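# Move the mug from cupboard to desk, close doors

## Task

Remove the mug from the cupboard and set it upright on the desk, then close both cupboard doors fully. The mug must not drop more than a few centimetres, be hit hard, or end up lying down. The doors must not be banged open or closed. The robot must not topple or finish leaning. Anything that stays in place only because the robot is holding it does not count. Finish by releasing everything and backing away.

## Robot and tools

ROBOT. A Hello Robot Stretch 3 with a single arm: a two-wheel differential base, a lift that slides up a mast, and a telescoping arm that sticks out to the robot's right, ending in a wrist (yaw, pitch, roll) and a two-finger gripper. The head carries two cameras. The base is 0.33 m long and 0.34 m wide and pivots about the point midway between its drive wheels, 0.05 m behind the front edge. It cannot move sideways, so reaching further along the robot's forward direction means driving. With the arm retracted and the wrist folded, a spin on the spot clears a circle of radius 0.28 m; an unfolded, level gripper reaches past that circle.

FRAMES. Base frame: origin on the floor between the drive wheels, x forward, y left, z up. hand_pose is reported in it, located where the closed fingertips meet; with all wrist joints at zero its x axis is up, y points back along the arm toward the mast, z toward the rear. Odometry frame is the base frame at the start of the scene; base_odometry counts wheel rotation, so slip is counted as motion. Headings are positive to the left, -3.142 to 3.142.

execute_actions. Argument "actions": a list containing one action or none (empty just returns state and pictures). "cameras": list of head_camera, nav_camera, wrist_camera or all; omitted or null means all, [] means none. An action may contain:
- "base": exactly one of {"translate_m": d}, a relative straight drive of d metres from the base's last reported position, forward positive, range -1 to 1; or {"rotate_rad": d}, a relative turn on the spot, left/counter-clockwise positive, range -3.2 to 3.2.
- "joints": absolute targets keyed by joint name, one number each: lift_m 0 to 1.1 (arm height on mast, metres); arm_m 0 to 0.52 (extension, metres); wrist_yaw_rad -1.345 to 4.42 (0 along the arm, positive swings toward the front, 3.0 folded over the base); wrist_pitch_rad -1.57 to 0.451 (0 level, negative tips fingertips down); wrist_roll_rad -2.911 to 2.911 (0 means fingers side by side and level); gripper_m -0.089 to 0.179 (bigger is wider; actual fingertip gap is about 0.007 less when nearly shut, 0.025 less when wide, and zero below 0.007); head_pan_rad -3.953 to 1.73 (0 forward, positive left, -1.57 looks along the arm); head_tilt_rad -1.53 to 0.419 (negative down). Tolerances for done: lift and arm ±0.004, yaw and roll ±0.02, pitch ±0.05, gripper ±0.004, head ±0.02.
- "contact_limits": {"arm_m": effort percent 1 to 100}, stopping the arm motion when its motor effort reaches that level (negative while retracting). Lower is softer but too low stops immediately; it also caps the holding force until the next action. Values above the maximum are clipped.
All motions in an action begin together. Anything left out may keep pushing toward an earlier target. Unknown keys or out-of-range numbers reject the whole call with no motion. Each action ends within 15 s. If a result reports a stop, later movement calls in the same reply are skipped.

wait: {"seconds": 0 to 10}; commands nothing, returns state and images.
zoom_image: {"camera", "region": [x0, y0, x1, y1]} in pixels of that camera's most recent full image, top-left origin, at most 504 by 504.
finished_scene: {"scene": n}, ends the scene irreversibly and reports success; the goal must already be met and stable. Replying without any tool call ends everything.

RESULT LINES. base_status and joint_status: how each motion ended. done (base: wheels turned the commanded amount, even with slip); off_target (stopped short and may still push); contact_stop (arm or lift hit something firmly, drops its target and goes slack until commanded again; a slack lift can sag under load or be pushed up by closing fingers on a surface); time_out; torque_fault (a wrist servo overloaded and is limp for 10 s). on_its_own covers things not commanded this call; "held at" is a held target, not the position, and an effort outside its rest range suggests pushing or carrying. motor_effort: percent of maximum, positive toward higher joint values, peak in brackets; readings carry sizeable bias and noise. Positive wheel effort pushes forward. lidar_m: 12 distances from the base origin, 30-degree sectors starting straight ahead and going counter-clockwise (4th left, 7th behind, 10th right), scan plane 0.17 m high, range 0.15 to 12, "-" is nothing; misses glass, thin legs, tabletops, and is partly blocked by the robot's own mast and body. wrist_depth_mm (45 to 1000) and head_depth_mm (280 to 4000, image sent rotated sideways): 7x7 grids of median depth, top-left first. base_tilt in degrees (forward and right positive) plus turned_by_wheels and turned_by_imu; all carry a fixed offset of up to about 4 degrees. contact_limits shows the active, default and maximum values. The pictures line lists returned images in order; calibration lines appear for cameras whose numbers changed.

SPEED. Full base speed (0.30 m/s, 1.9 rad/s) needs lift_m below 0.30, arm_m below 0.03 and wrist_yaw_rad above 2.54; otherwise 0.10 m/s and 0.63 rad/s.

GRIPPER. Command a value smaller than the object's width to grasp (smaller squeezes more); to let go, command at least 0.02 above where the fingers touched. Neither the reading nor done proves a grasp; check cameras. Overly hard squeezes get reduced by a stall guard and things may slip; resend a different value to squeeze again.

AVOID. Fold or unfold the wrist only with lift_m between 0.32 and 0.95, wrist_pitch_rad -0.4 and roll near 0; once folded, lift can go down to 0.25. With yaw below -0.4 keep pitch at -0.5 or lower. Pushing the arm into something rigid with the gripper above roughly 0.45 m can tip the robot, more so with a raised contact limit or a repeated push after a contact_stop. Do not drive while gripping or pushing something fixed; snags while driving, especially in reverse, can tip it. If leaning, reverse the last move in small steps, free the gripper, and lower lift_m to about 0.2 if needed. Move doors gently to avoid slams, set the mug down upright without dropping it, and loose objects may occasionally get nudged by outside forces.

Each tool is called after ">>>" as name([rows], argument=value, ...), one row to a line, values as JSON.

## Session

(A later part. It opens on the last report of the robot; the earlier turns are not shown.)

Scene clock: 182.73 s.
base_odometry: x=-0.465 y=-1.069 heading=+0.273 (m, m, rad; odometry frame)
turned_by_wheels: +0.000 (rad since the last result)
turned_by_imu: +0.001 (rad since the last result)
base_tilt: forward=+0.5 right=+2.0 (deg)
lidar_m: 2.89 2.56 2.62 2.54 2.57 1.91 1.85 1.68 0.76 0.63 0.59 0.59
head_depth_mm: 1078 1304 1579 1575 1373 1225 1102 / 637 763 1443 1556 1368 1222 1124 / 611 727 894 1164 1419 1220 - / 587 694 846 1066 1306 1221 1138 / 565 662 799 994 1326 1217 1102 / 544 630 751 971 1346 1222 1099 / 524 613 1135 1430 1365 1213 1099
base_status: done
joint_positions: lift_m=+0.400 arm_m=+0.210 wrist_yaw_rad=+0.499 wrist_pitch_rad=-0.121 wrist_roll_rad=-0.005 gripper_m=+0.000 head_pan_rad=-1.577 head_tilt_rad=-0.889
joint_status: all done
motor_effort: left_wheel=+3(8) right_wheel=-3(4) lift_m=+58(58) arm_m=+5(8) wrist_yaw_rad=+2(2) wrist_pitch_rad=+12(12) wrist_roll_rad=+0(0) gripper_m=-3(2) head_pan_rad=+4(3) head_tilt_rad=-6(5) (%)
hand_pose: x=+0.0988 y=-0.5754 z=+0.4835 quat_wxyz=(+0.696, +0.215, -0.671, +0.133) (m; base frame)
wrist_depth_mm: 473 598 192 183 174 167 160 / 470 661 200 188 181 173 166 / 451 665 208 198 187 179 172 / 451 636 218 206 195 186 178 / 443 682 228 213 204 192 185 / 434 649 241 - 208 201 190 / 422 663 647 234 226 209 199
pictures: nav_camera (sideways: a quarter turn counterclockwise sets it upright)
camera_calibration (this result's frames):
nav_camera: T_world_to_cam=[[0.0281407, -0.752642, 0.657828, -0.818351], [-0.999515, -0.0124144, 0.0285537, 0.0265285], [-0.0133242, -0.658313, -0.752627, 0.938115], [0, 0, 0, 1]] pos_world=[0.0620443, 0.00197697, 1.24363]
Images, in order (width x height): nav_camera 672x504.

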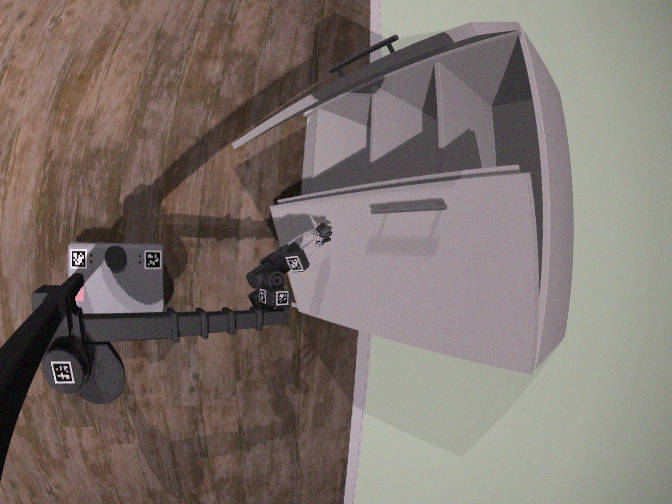

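>>> execute_actions([
  {"base":{"translate_m":0.17},"joints":{"arm_m":0.25,"wrist_yaw_rad":0}},
], cameras=[])

>>> execute_actions([
  {"joints":{"arm_m":0.295}},
], cameras=[])

>>> execute_actions([
  {"joints":{"arm_m":0.335},"contact_limits":{"arm_m":16}},
])

Scene clock: 185.80 s.
base_odometry: x=-0.301 y=-1.023 heading=+0.273 (m, m, rad; odometry frame)
turned_by_wheels: +0.000 (rad since the last result)
turned_by_imu: +0.001 (rad since the last result)
base_tilt: forward=+0.5 right=+2.0 (deg)
lidar_m: 2.73 2.40 2.62 2.54 2.66 2.09 2.02 1.68 0.73 0.67 0.48 1.77
head_depth_mm: 637 759 938 1501 1367 1222 1102 / 625 744 915 1184 1373 1224 1128 / 614 728 890 1142 - 1221 - / 602 702 865 1079 1321 1215 1140 / 609 744 1115 1415 1369 1217 1100 / 1045 942 1190 1434 1362 1214 1099 / 1041 944 1189 1417 1317 1216 1092
base_status: done
joint_positions: lift_m=+0.400 arm_m=+0.250 wrist_yaw_rad=+0.003 wrist_pitch_rad=-0.121 wrist_roll_rad=-0.005 gripper_m=+0.000 head_pan_rad=-1.577 head_tilt_rad=-0.890
joint_status: all done
motor_effort: left_wheel=+3(8) right_wheel=-3(6) lift_m=+58(58) arm_m=+5(12) wrist_yaw_rad=-3(13) wrist_pitch_rad=+12(13) wrist_roll_rad=+0(0) gripper_m=-2(2) head_pan_rad=+3(4) head_tilt_rad=-6(6) (%)
hand_pose: x=-0.0208 y=-0.6460 z=+0.4834 quat_wxyz=(+0.708, +0.044, -0.704, -0.042) (m; base frame)
wrist_depth_mm: 561 494 165 172 177 186 191 / 601 696 172 179 186 192 198 / 595 724 178 185 191 200 206 / 551 529 185 192 200 209 217 / 352 374 193 198 209 217 227 / 588 792 202 - 219 227 236 / 596 667 214 218 228 238 251
pictures: none
No camera images: the call's "cameras" was empty. Leave "cameras" out to get every camera's image.

Scene clock: 187.23 s.
base_odometry: x=-0.301 y=-1.023 heading=+0.273 (m, m, rad; odometry frame)
turned_by_wheels: +0.000 (rad since the last result)
turned_by_imu: +0.000 (rad since the last result)
base_tilt: forward=+0.6 right=+2.0 (deg)
lidar_m: 2.73 2.41 2.61 2.54 2.66 2.09 2.02 1.68 0.75 0.72 0.48 1.77
head_depth_mm: 653 777 949 1502 1365 1222 1098 / 649 769 938 1203 1369 1220 1124 / 645 762 930 1144 1350 1220 - / 641 756 920 1132 1342 1220 1143 / 653 815 1110 1416 1367 1217 1098 / 1048 943 1189 1430 1365 1220 1100 / 1041 944 1187 1424 1317 1217 1095
base_status: not commanded
joint_positions: lift_m=+0.400 arm_m=+0.295 wrist_yaw_rad=+0.002 wrist_pitch_rad=-0.121 wrist_roll_rad=-0.005 gripper_m=+0.000 head_pan_rad=-1.577 head_tilt_rad=-0.890
joint_status: all done
motor_effort: left_wheel=+3(4) right_wheel=-3(5) lift_m=+57(57) arm_m=+5(4) wrist_yaw_rad=-3(2) wrist_pitch_rad=+12(12) wrist_roll_rad=+0(0) gripper_m=-2(2) head_pan_rad=+3(3) head_tilt_rad=-5(6) (%)
hand_pose: x=-0.0209 y=-0.6910 z=+0.4834 quat_wxyz=(+0.708, +0.044, -0.704, -0.042) (m; base frame)
wrist_depth_mm: 550 489 165 167 167 168 170 / 607 643 172 173 175 175 175 / 615 667 176 178 180 181 182 / 551 530 184 187 187 189 190 / 322 306 193 193 196 197 197 / 592 740 202 - 203 205 208 / 590 663 214 214 216 215 219
pictures: none
No camera images: the call's "cameras" was empty. Leave "cameras" out to get every camera's image.

Scene clock: 188.63 s.
base_odometry: x=-0.301 y=-1.023 heading=+0.273 (m, m, rad; odometry frame)
turned_by_wheels: +0.000 (rad since the last result)
turned_by_imu: +0.000 (rad since the last result)
base_tilt: forward=+0.6 right=+2.0 (deg)
lidar_m: 2.73 2.40 2.62 2.53 2.65 2.09 2.02 1.68 0.77 0.75 0.48 1.77
head_depth_mm: 666 786 957 1507 1369 1223 1104 / 666 786 957 1220 1370 1221 1125 / 666 784 956 1170 1348 1222 - / 666 786 958 1176 1364 1220 1141 / 681 853 1133 1423 1365 1218 1100 / 1039 941 1190 1429 1364 1216 1100 / 1040 941 1188 1422 1316 1216 1097
base_status: not commanded
joint_positions: lift_m=+0.400 arm_m=+0.334 wrist_yaw_rad=+0.002 wrist_pitch_rad=-0.121 wrist_roll_rad=-0.005 gripper_m=+0.000 head_pan_rad=-1.577 head_tilt_rad=-0.890
joint_status: all done
motor_effort: left_wheel=+3(3) right_wheel=-3(3) lift_m=+58(58) arm_m=+5(9) wrist_yaw_rad=-1(2) wrist_pitch_rad=+12(12) wrist_roll_rad=+0(0) gripper_m=-2(2) head_pan_rad=+3(2) head_tilt_rad=-5(5) (%)
contact_limits: arm_m 16 (drawing in: default 27, maximum 43; extending or still: default 35, maximum 58)
hand_pose: x=-0.0210 y=-0.7309 z=+0.4835 quat_wxyz=(+0.708, +0.044, -0.704, -0.042) (m; base frame)
wrist_depth_mm: 555 491 157 155 152 150 149 / 596 601 162 160 159 156 154 / 603 635 169 165 164 162 160 / 550 519 175 173 171 167 166 / 322 304 183 179 177 175 173 / 254 248 191 - 184 183 180 / 585 662 201 199 194 191 187
pictures: head_camera (sideways: a quarter turn clockwise sets it upright), nav_camera (sideways: a quarter turn counterclockwise sets it upright), wrist_camera
camera_calibration (this result's frames):
head_camera: T_world_to_cam=[[0.0238774, 0.798692, -0.601267, 0.803143], [0.999513, -0.0311515, -0.00168747, -0.00518239], [-0.0200781, -0.600934, -0.799047, 0.997674], [0, 0, 0, 1]] pos_world=[0.00603429, -0.042089, 1.28008]
nav_camera: T_world_to_cam=[[0.0281402, -0.753086, 0.65732, -0.817689], [-0.999515, -0.0124364, 0.0285414, 0.0265446], [-0.0133194, -0.657804, -0.753071, 0.938693], [0, 0, 0, 1]] pos_world=[0.0620445, 0.00201645, 1.24363]
wrist_camera: T_world_to_cam=[[-0.998569, -0.0217463, -0.0488474, -0.00521563], [0.0413386, 0.265438, -0.963241, 0.701838], [0.0339129, -0.963883, -0.264159, -0.409497], [0, 0, 0, 1]] pos_world=[-0.020334, -0.581115, 0.567612]
Images, in order (width x height): head_camera 896x504, nav_camera 672x504, wrist_camera 644x364.

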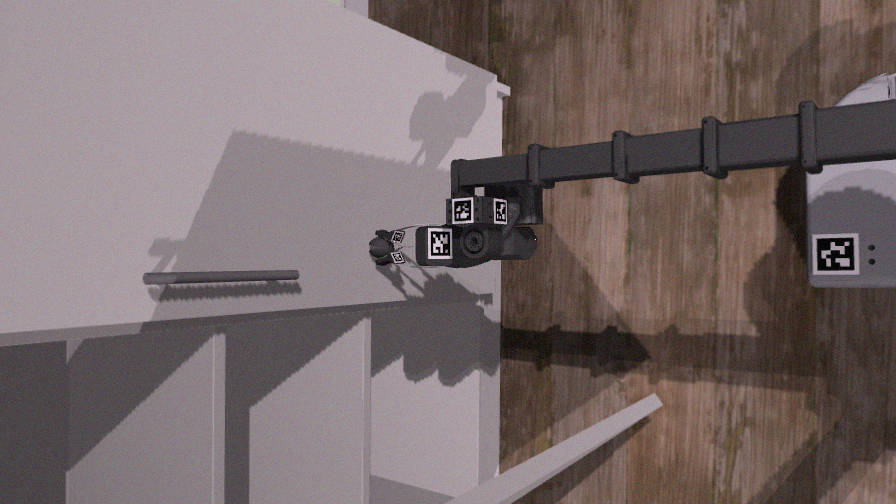

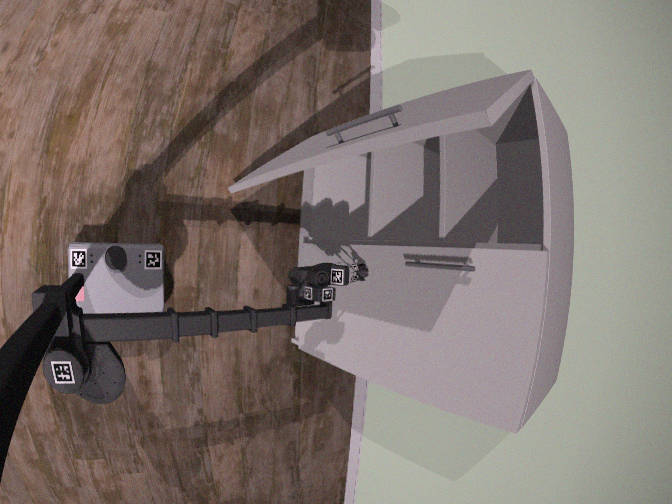

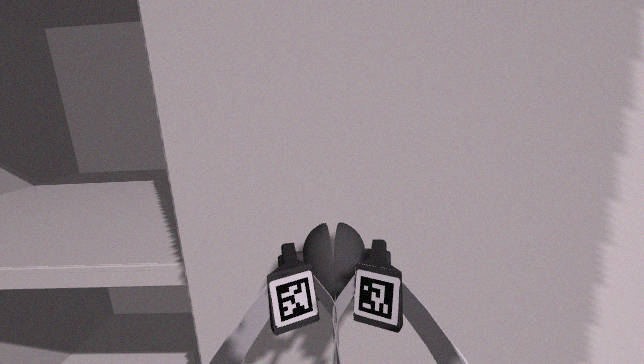

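>>> execute_actions([
  {"base":{"translate_m":0.1},"joints":{"arm_m":0.003,"wrist_pitch_rad":-0.7}},
], cameras=[])

>>> execute_actions([
  {"base":{"translate_m":0.28}},
], cameras=[])

>>> execute_actions([
  {"joints":{"arm_m":0.08,"wrist_pitch_rad":-0.1}},
], cameras=["nav_camera"])

>>> execute_actions([
  {"base":{"translate_m":-0.12},"joints":{"arm_m":0.14}},
], cameras=["nav_camera"])

>>> execute_actions([
  {"base":{"translate_m":-0.05},"joints":{"arm_m":0.24}},
], cameras=[])

>>> execute_actions([
  {"joints":{"arm_m":0.295}},
], cameras=[])

>>> execute_actions([
  {"joints":{"arm_m":0.345},"contact_limits":{"arm_m":16}},
], cameras=[])

>>> execute_actions([
  {"joints":{"arm_m":0.03,"head_tilt_rad":-0.6}},
])

Scene clock: 192.73 s.
base_odometry: x=-0.205 y=-0.996 heading=+0.273 (m, m, rad; odometry frame)
turned_by_wheels: +0.000 (rad since the last result)
turned_by_imu: +0.000 (rad since the last result)
base_tilt: forward=+0.5 right=+2.1 (deg)
lidar_m: 2.63 2.31 2.61 2.54 2.65 2.19 2.12 1.69 0.77 0.75 0.44 1.78
head_depth_mm: 668 785 958 1226 1374 1226 1104 / 669 789 958 1222 1371 1225 1118 / 668 789 957 1223 1368 1240 - / 1023 895 1138 1410 1370 1232 - / 1044 944 1188 1435 1365 1220 1098 / 1046 946 1188 1407 1125 1217 1097 / 1043 892 526 746 1362 1211 1095
base_status: done
joint_positions: lift_m=+0.400 arm_m=+0.003 wrist_yaw_rad=+0.001 wrist_pitch_rad=-0.710 wrist_roll_rad=-0.005 gripper_m=+0.000 head_pan_rad=-1.577 head_tilt_rad=-0.890
joint_status: all done
motor_effort: left_wheel=+3(5) right_wheel=-3(4) lift_m=+58(57) arm_m=-7(7) wrist_yaw_rad=-2(1) wrist_pitch_rad=+6(13) wrist_roll_rad=+0(0) gripper_m=-2(2) head_pan_rad=+3(3) head_tilt_rad=-5(5) (%)
hand_pose: x=-0.0214 y=-0.3270 z=+0.3529 quat_wxyz=(+0.665, +0.247, -0.661, -0.245) (m; base frame)
wrist_depth_mm: 521 729 895 853 490 493 487 / 238 725 777 701 565 550 575 / 214 678 717 704 708 681 751 / 716 355 717 688 675 646 649 / 636 366 626 620 602 591 564 / 567 534 533 - 528 508 507 / 504 490 481 468 459 459 451
pictures: none
No camera images: the call's "cameras" was empty. Leave "cameras" out to get every camera's image.

Scene clock: 196.67 s.
base_odometry: x=+0.065 y=-0.921 heading=+0.273 (m, m, rad; odometry frame)
turned_by_wheels: +0.000 (rad since the last result)
turned_by_imu: +0.001 (rad since the last result)
base_tilt: forward=+0.6 right=+2.0 (deg)
lidar_m: 2.35 2.06 2.59 2.53 2.65 2.48 2.40 1.05 0.42 0.43 1.28 1.79
head_depth_mm: 1045 804 998 1230 1371 1223 1101 / 1051 437 519 1237 1373 1222 1119 / 459 496 573 698 958 1239 - / 494 573 695 880 1209 1228 - / 560 678 855 1172 1367 1223 1102 / 665 1264 1612 1553 1366 1213 1103 / 1119 1326 1603 1548 1361 1214 1101
base_status: done
joint_positions: lift_m=+0.400 arm_m=+0.003 wrist_yaw_rad=+0.001 wrist_pitch_rad=-0.710 wrist_roll_rad=-0.005 gripper_m=+0.000 head_pan_rad=-1.577 head_tilt_rad=-0.890
joint_status: not commanded
motor_effort: left_wheel=+2(6) right_wheel=-3(3) lift_m=+57(57) arm_m=-7(7) wrist_yaw_rad=-2(1) wrist_pitch_rad=+6(6) wrist_roll_rad=+0(0) gripper_m=-2(2) head_pan_rad=+3(2) head_tilt_rad=-5(5) (%)
hand_pose: x=-0.0214 y=-0.3270 z=+0.3529 quat_wxyz=(+0.665, +0.247, -0.661, -0.245) (m; base frame)
wrist_depth_mm: 972 - 448 284 208 167 498 / - - 566 325 228 191 552 / 881 829 790 381 255 616 713 / 744 723 702 468 286 639 642 / 647 625 609 618 331 584 569 / 553 557 542 - 498 511 496 / 491 490 485 469 460 464 456
pictures: none
No camera images: the call's "cameras" was empty. Leave "cameras" out to get every camera's image.

Scene clock: 198.43 s.
base_odometry: x=+0.065 y=-0.921 heading=+0.273 (m, m, rad; odometry frame)
turned_by_wheels: +0.000 (rad since the last result)
turned_by_imu: +0.000 (rad since the last result)
base_tilt: forward=+0.5 right=+2.0 (deg)
lidar_m: 2.35 2.06 2.58 2.53 2.65 2.47 2.40 1.04 0.42 0.43 1.28 1.79
head_depth_mm: 1047 806 997 1235 1371 1223 1101 / 1047 437 519 1237 1370 1220 1123 / 460 495 574 700 958 - - / 494 572 693 884 1207 1193 1141 / 559 678 856 1170 1362 1220 1099 / 666 1258 1610 1553 1366 1218 1094 / 1118 1322 1612 1548 1361 1215 1097
base_status: not commanded
joint_positions: lift_m=+0.400 arm_m=+0.080 wrist_yaw_rad=+0.001 wrist_pitch_rad=-0.121 wrist_roll_rad=-0.005 gripper_m=+0.000 head_pan_rad=-1.577 head_tilt_rad=-0.890
joint_status: all done
motor_effort: left_wheel=+2(3) right_wheel=-3(3) lift_m=+58(57) arm_m=+5(6) wrist_yaw_rad=-1(1) wrist_pitch_rad=+13(13) wrist_roll_rad=+0(0) gripper_m=-2(2) head_pan_rad=+3(4) head_tilt_rad=-5(6) (%)
hand_pose: x=-0.0212 y=-0.4759 z=+0.4833 quat_wxyz=(+0.708, +0.044, -0.704, -0.043) (m; base frame)
wrist_depth_mm: 865 858 308 197 144 113 93 / 924 893 330 205 147 116 95 / 941 932 358 214 152 119 98 / - 987 394 228 159 122 100 / - - 432 239 164 127 103 / - - 738 - 160 130 105 / 846 864 796 272 189 135 108
pictures: nav_camera (sideways: a quarter turn counterclockwise sets it upright)
camera_calibration (this result's frames):
nav_camera: T_world_to_cam=[[0.0281402, -0.753086, 0.65732, -0.817689], [-0.999515, -0.0124364, 0.0285414, 0.0265446], [-0.0133194, -0.657804, -0.753071, 0.938693], [0, 0, 0, 1]] pos_world=[0.0620445, 0.00201644, 1.24363]
Images, in order (width x height): nav_camera 672x504.

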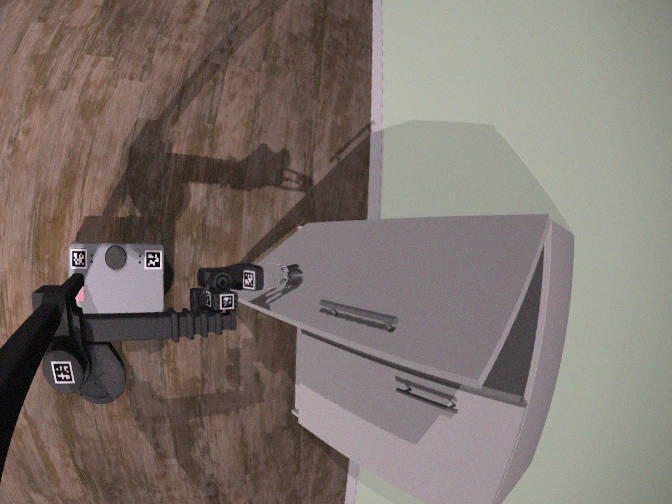

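Scene clock: 200.93 s.
base_odometry: x=-0.051 y=-0.953 heading=+0.274 (m, m, rad; odometry frame)
turned_by_wheels: +0.000 (rad since the last result)
turned_by_imu: +0.000 (rad since the last result)
base_tilt: forward=+0.6 right=+2.0 (deg)
lidar_m: 2.47 2.16 2.59 2.53 2.65 2.35 2.28 1.69 0.78 0.53 0.74 1.78
head_depth_mm: 671 793 964 1226 1375 1221 1106 / 499 753 966 1227 1374 1226 1126 / 496 568 670 897 1349 1193 - / 517 609 739 928 1209 1200 1142 / 551 658 813 1062 1348 1216 1101 / 591 715 902 1281 1364 1220 1099 / 637 794 1604 1556 1365 1220 1096
base_status: done
joint_positions: lift_m=+0.400 arm_m=+0.140 wrist_yaw_rad=+0.002 wrist_pitch_rad=-0.121 wrist_roll_rad=-0.005 gripper_m=+0.000 head_pan_rad=-1.577 head_tilt_rad=-0.890
joint_status: all done
motor_effort: left_wheel=+3(4) right_wheel=-2(8) lift_m=+57(57) arm_m=+6(7) wrist_yaw_rad=-2(4) wrist_pitch_rad=+13(13) wrist_roll_rad=+0(0) gripper_m=-2(3) head_pan_rad=+3(3) head_tilt_rad=-5(5) (%)
hand_pose: x=-0.0209 y=-0.5360 z=+0.4834 quat_wxyz=(+0.708, +0.044, -0.704, -0.042) (m; base frame)
wrist_depth_mm: 810 276 219 180 153 133 324 / 847 294 230 187 159 137 339 / 849 315 243 197 165 142 353 / 934 346 259 205 171 148 369 / 956 372 270 215 176 155 382 / - 411 297 - 177 162 397 / 867 450 326 240 198 171 413
pictures: nav_camera (sideways: a quarter turn counterclockwise sets it upright)
camera_calibration (this result's frames):
nav_camera: T_world_to_cam=[[0.0281403, -0.753086, 0.65732, -0.817689], [-0.999515, -0.0124366, 0.0285414, 0.0265446], [-0.0133193, -0.657804, -0.753071, 0.938693], [0, 0, 0, 1]] pos_world=[0.0620445, 0.00201645, 1.24363]
Images, in order (width x height): nav_camera 672x504.

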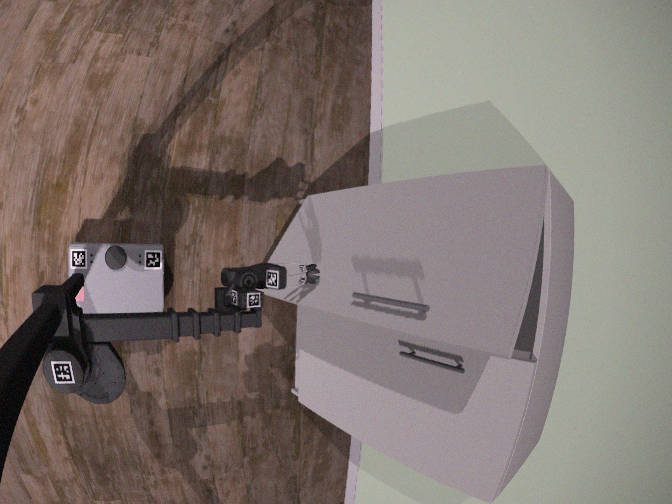

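Scene clock: 202.90 s.
base_odometry: x=-0.099 y=-0.967 heading=+0.274 (m, m, rad; odometry frame)
turned_by_wheels: +0.000 (rad since the last result)
turned_by_imu: +0.000 (rad since the last result)
base_tilt: forward=+0.6 right=+2.0 (deg)
lidar_m: 2.52 2.21 2.57 2.53 2.65 2.29 2.23 1.70 0.78 0.66 0.76 1.78
head_depth_mm: 670 790 961 1225 1371 1223 1102 / 656 792 962 1228 1371 1223 1124 / 590 685 866 1167 - 1219 - / 604 713 866 1074 1329 1221 1137 / 619 732 897 1152 1373 1212 1099 / 634 755 925 1207 1364 1215 1096 / 649 777 1028 1551 1368 1214 1097
base_status: done
joint_positions: lift_m=+0.400 arm_m=+0.240 wrist_yaw_rad=+0.001 wrist_pitch_rad=-0.121 wrist_roll_rad=-0.005 gripper_m=+0.000 head_pan_rad=-1.577 head_tilt_rad=-0.890
joint_status: all done
motor_effort: left_wheel=+3(4) right_wheel=-3(9) lift_m=+57(57) arm_m=+6(5) wrist_yaw_rad=-2(3) wrist_pitch_rad=+12(12) wrist_roll_rad=+0(0) gripper_m=-2(2) head_pan_rad=+3(3) head_tilt_rad=-5(5) (%)
hand_pose: x=-0.0211 y=-0.6360 z=+0.4835 quat_wxyz=(+0.708, +0.043, -0.704, -0.042) (m; base frame)
wrist_depth_mm: 224 207 191 179 166 156 237 / 234 219 200 185 172 161 249 / 248 229 208 192 179 170 256 / 261 240 220 201 186 176 268 / 278 254 229 208 192 184 275 / 297 267 243 - 198 193 287 / 325 288 258 232 214 203 299
pictures: none
No camera images: the call's "cameras" was empty. Leave "cameras" out to get every camera's image.

Scene clock: 204.57 s.
base_odometry: x=-0.099 y=-0.967 heading=+0.274 (m, m, rad; odometry frame)
turned_by_wheels: +0.000 (rad since the last result)
turned_by_imu: +0.000 (rad since the last result)
base_tilt: forward=+0.6 right=+2.0 (deg)
lidar_m: 2.52 2.21 2.58 2.54 2.64 2.30 2.24 1.69 0.77 0.73 0.78 1.79
head_depth_mm: 671 790 964 1227 1373 1223 1103 / 671 789 965 1230 1374 1220 1128 / 645 758 928 1182 1346 1226 - / 651 769 933 1145 1343 1219 1140 / 655 773 946 1209 1366 1215 1102 / 662 783 954 1230 1368 1221 1098 / 666 788 1032 1548 1363 1211 1097
base_status: not commanded
joint_positions: lift_m=+0.400 arm_m=+0.295 wrist_yaw_rad=-0.001 wrist_pitch_rad=-0.120 wrist_roll_rad=-0.005 gripper_m=+0.000 head_pan_rad=-1.577 head_tilt_rad=-0.890
joint_status: all done
motor_effort: left_wheel=+3(3) right_wheel=-2(3) lift_m=+57(57) arm_m=+5(7) wrist_yaw_rad=+1(1) wrist_pitch_rad=+12(12) wrist_roll_rad=+0(0) gripper_m=-2(2) head_pan_rad=+3(4) head_tilt_rad=-5(5) (%)
hand_pose: x=-0.0218 y=-0.6910 z=+0.4836 quat_wxyz=(+0.708, +0.042, -0.704, -0.043) (m; base frame)
wrist_depth_mm: 190 186 181 174 169 164 189 / 199 194 186 181 175 170 197 / 208 201 195 187 182 177 203 / 220 210 206 196 190 185 211 / 228 222 212 204 197 194 219 / 240 230 221 - 206 203 230 / 255 244 235 225 218 211 240
pictures: none
No camera images: the call's "cameras" was empty. Leave "cameras" out to get every camera's image.

Scene clock: 206.00 s.
base_odometry: x=-0.099 y=-0.967 heading=+0.274 (m, m, rad; odometry frame)
turned_by_wheels: +0.000 (rad since the last result)
turned_by_imu: +0.000 (rad since the last result)
base_tilt: forward=+0.5 right=+2.0 (deg)
lidar_m: 2.52 2.21 2.58 2.54 2.65 2.29 2.23 1.69 0.78 0.75 0.79 1.78
head_depth_mm: 670 793 960 1224 1373 1225 1104 / 671 793 964 1230 1373 1222 1126 / 673 792 961 1167 1354 1220 - / 671 794 965 1187 1372 1220 1138 / 672 794 968 1235 1362 1217 1096 / 674 793 967 1235 1366 1221 1096 / 674 794 1033 1546 1366 1218 1100
base_status: not commanded
joint_positions: lift_m=+0.400 arm_m=+0.341 wrist_yaw_rad=-0.002 wrist_pitch_rad=-0.123 wrist_roll_rad=-0.005 gripper_m=+0.000 head_pan_rad=-1.577 head_tilt_rad=-0.890
joint_status: arm_m contact_stop (moved +0.046 of +0.050)
on_its_own: arm_m is slack since a contact_stop, until your next command for it (your +0.345 is given up)
motor_effort: left_wheel=+0(3) right_wheel=+0(3) lift_m=+56(57) arm_m=-1(19) wrist_yaw_rad=+1(4) wrist_pitch_rad=+13(15) wrist_roll_rad=+1(0) gripper_m=-2(2) head_pan_rad=+2(3) head_tilt_rad=-6(5) (%)
contact_limits: arm_m 16 (drawing in: default 27, maximum 43; extending or still: default 35, maximum 58)
hand_pose: x=-0.0221 y=-0.7372 z=+0.4830 quat_wxyz=(+0.708, +0.043, -0.704, -0.044) (m; base frame)
wrist_depth_mm: 159 157 156 154 151 150 149 / 165 164 162 160 158 156 153 / 173 171 168 165 164 161 159 / 180 177 176 171 171 168 166 / 188 185 181 178 177 175 173 / 195 195 191 - 183 184 179 / 205 204 201 198 196 191 187
pictures: none
No camera images: the call's "cameras" was empty. Leave "cameras" out to get every camera's image.

not run: a stop came earlier in this reply.

>>> execute_actions([
  {"joints":{"arm_m":0.03,"head_pan_rad":0.2,"head_tilt_rad":-0.3}},
])

Scene clock: 209.60 s.
base_odometry: x=-0.099 y=-0.967 heading=+0.274 (m, m, rad; odometry frame)
turned_by_wheels: +0.000 (rad since the last result)
turned_by_imu: +0.000 (rad since the last result)
base_tilt: forward=+0.6 right=+2.0 (deg)
lidar_m: 2.52 2.21 2.58 2.53 2.65 2.29 2.23 1.69 0.77 0.75 0.79 1.78
head_depth_mm: 2080 2198 2339 2521 2349 1765 1416 / 2089 2250 2402 2566 2330 1767 1419 / 2149 2265 2463 2645 2354 1779 1425 / 2193 2355 2526 2691 2360 1781 1414 / 2241 2375 2546 2760 2356 1775 1423 / 2274 2445 2560 2772 2353 1785 1422 / 2325 2495 2631 2907 2363 1777 1421
base_status: not commanded
joint_positions: lift_m=+0.400 arm_m=+0.030 wrist_yaw_rad=-0.002 wrist_pitch_rad=-0.121 wrist_roll_rad=-0.005 gripper_m=+0.000 head_pan_rad=+0.193 head_tilt_rad=-0.310
joint_status: all done
motor_effort: left_wheel=+2(2) right_wheel=-1(2) lift_m=+56(55) arm_m=-6(6) wrist_yaw_rad=+2(3) wrist_pitch_rad=+12(13) wrist_roll_rad=+0(0) gripper_m=-2(2) head_pan_rad=+3(32) head_tilt_rad=+5(35) (%)
hand_pose: x=-0.0219 y=-0.4269 z=+0.4835 quat_wxyz=(+0.708, +0.042, -0.704, -0.043) (m; base frame)
wrist_depth_mm: 916 446 453 445 433 439 425 / 966 472 458 457 446 451 436 / - 490 487 478 472 462 448 / - 513 504 492 482 482 480 / - 550 515 516 510 503 500 / - 995 550 - 516 529 516 / 862 807 595 573 564 551 544
pictures: head_camera (sideways: a quarter turn clockwise sets it upright), nav_camera (sideways: a quarter turn counterclockwise sets it upright), wrist_camera
camera_calibration (this result's frames):
head_camera: T_world_to_cam=[[-0.336179, -0.0460797, -0.94067, 1.2478], [-0.169892, 0.985384, 0.0124463, -0.0164538], [0.926348, 0.163996, -0.339094, 0.393535], [0, 0, 0, 1]] pos_world=[0.0521394, 0.00917334, 1.30742]
nav_camera: T_world_to_cam=[[0.258426, 0.0836253, 0.962405, -1.21691], [0.191188, -0.980968, 0.0339004, 0.0122803], [0.946923, 0.175239, -0.269495, 0.30367], [0, 0, 0, 1]] pos_world=[0.0245803, 0.0605959, 1.25258]
wrist_camera: T_world_to_cam=[[-0.998641, -0.0181418, -0.0488506, 0.00203134], [0.0422937, 0.265474, -0.96319, 0.621192], [0.0304425, -0.963947, -0.264346, -0.116414], [0, 0, 0, 1]] pos_world=[-0.0207, -0.27709, 0.567651]
Images, in order (width x height): head_camera 896x504, nav_camera 672x504, wrist_camera 644x364.

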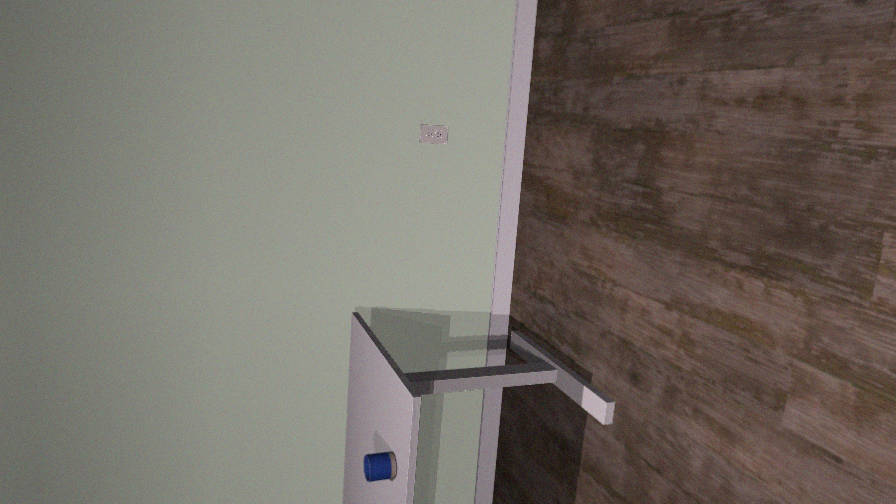

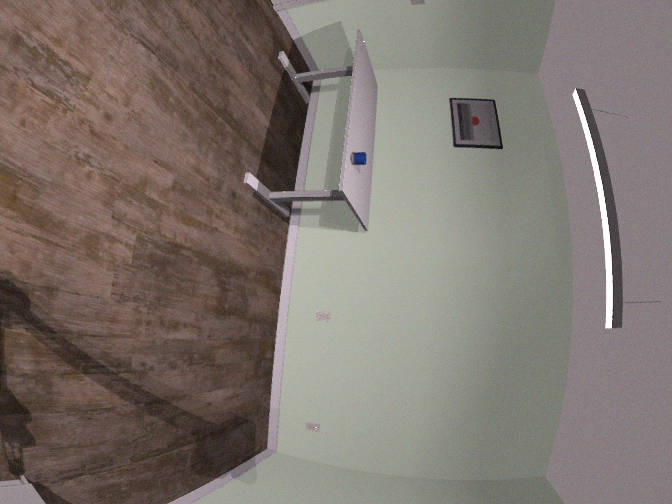

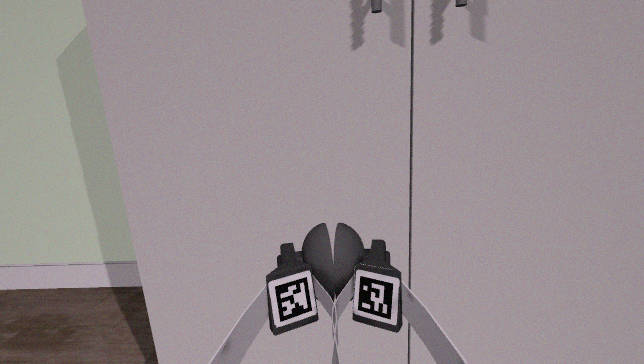

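>>> finished_scene(scene=1)

The scene is finished: the task was done.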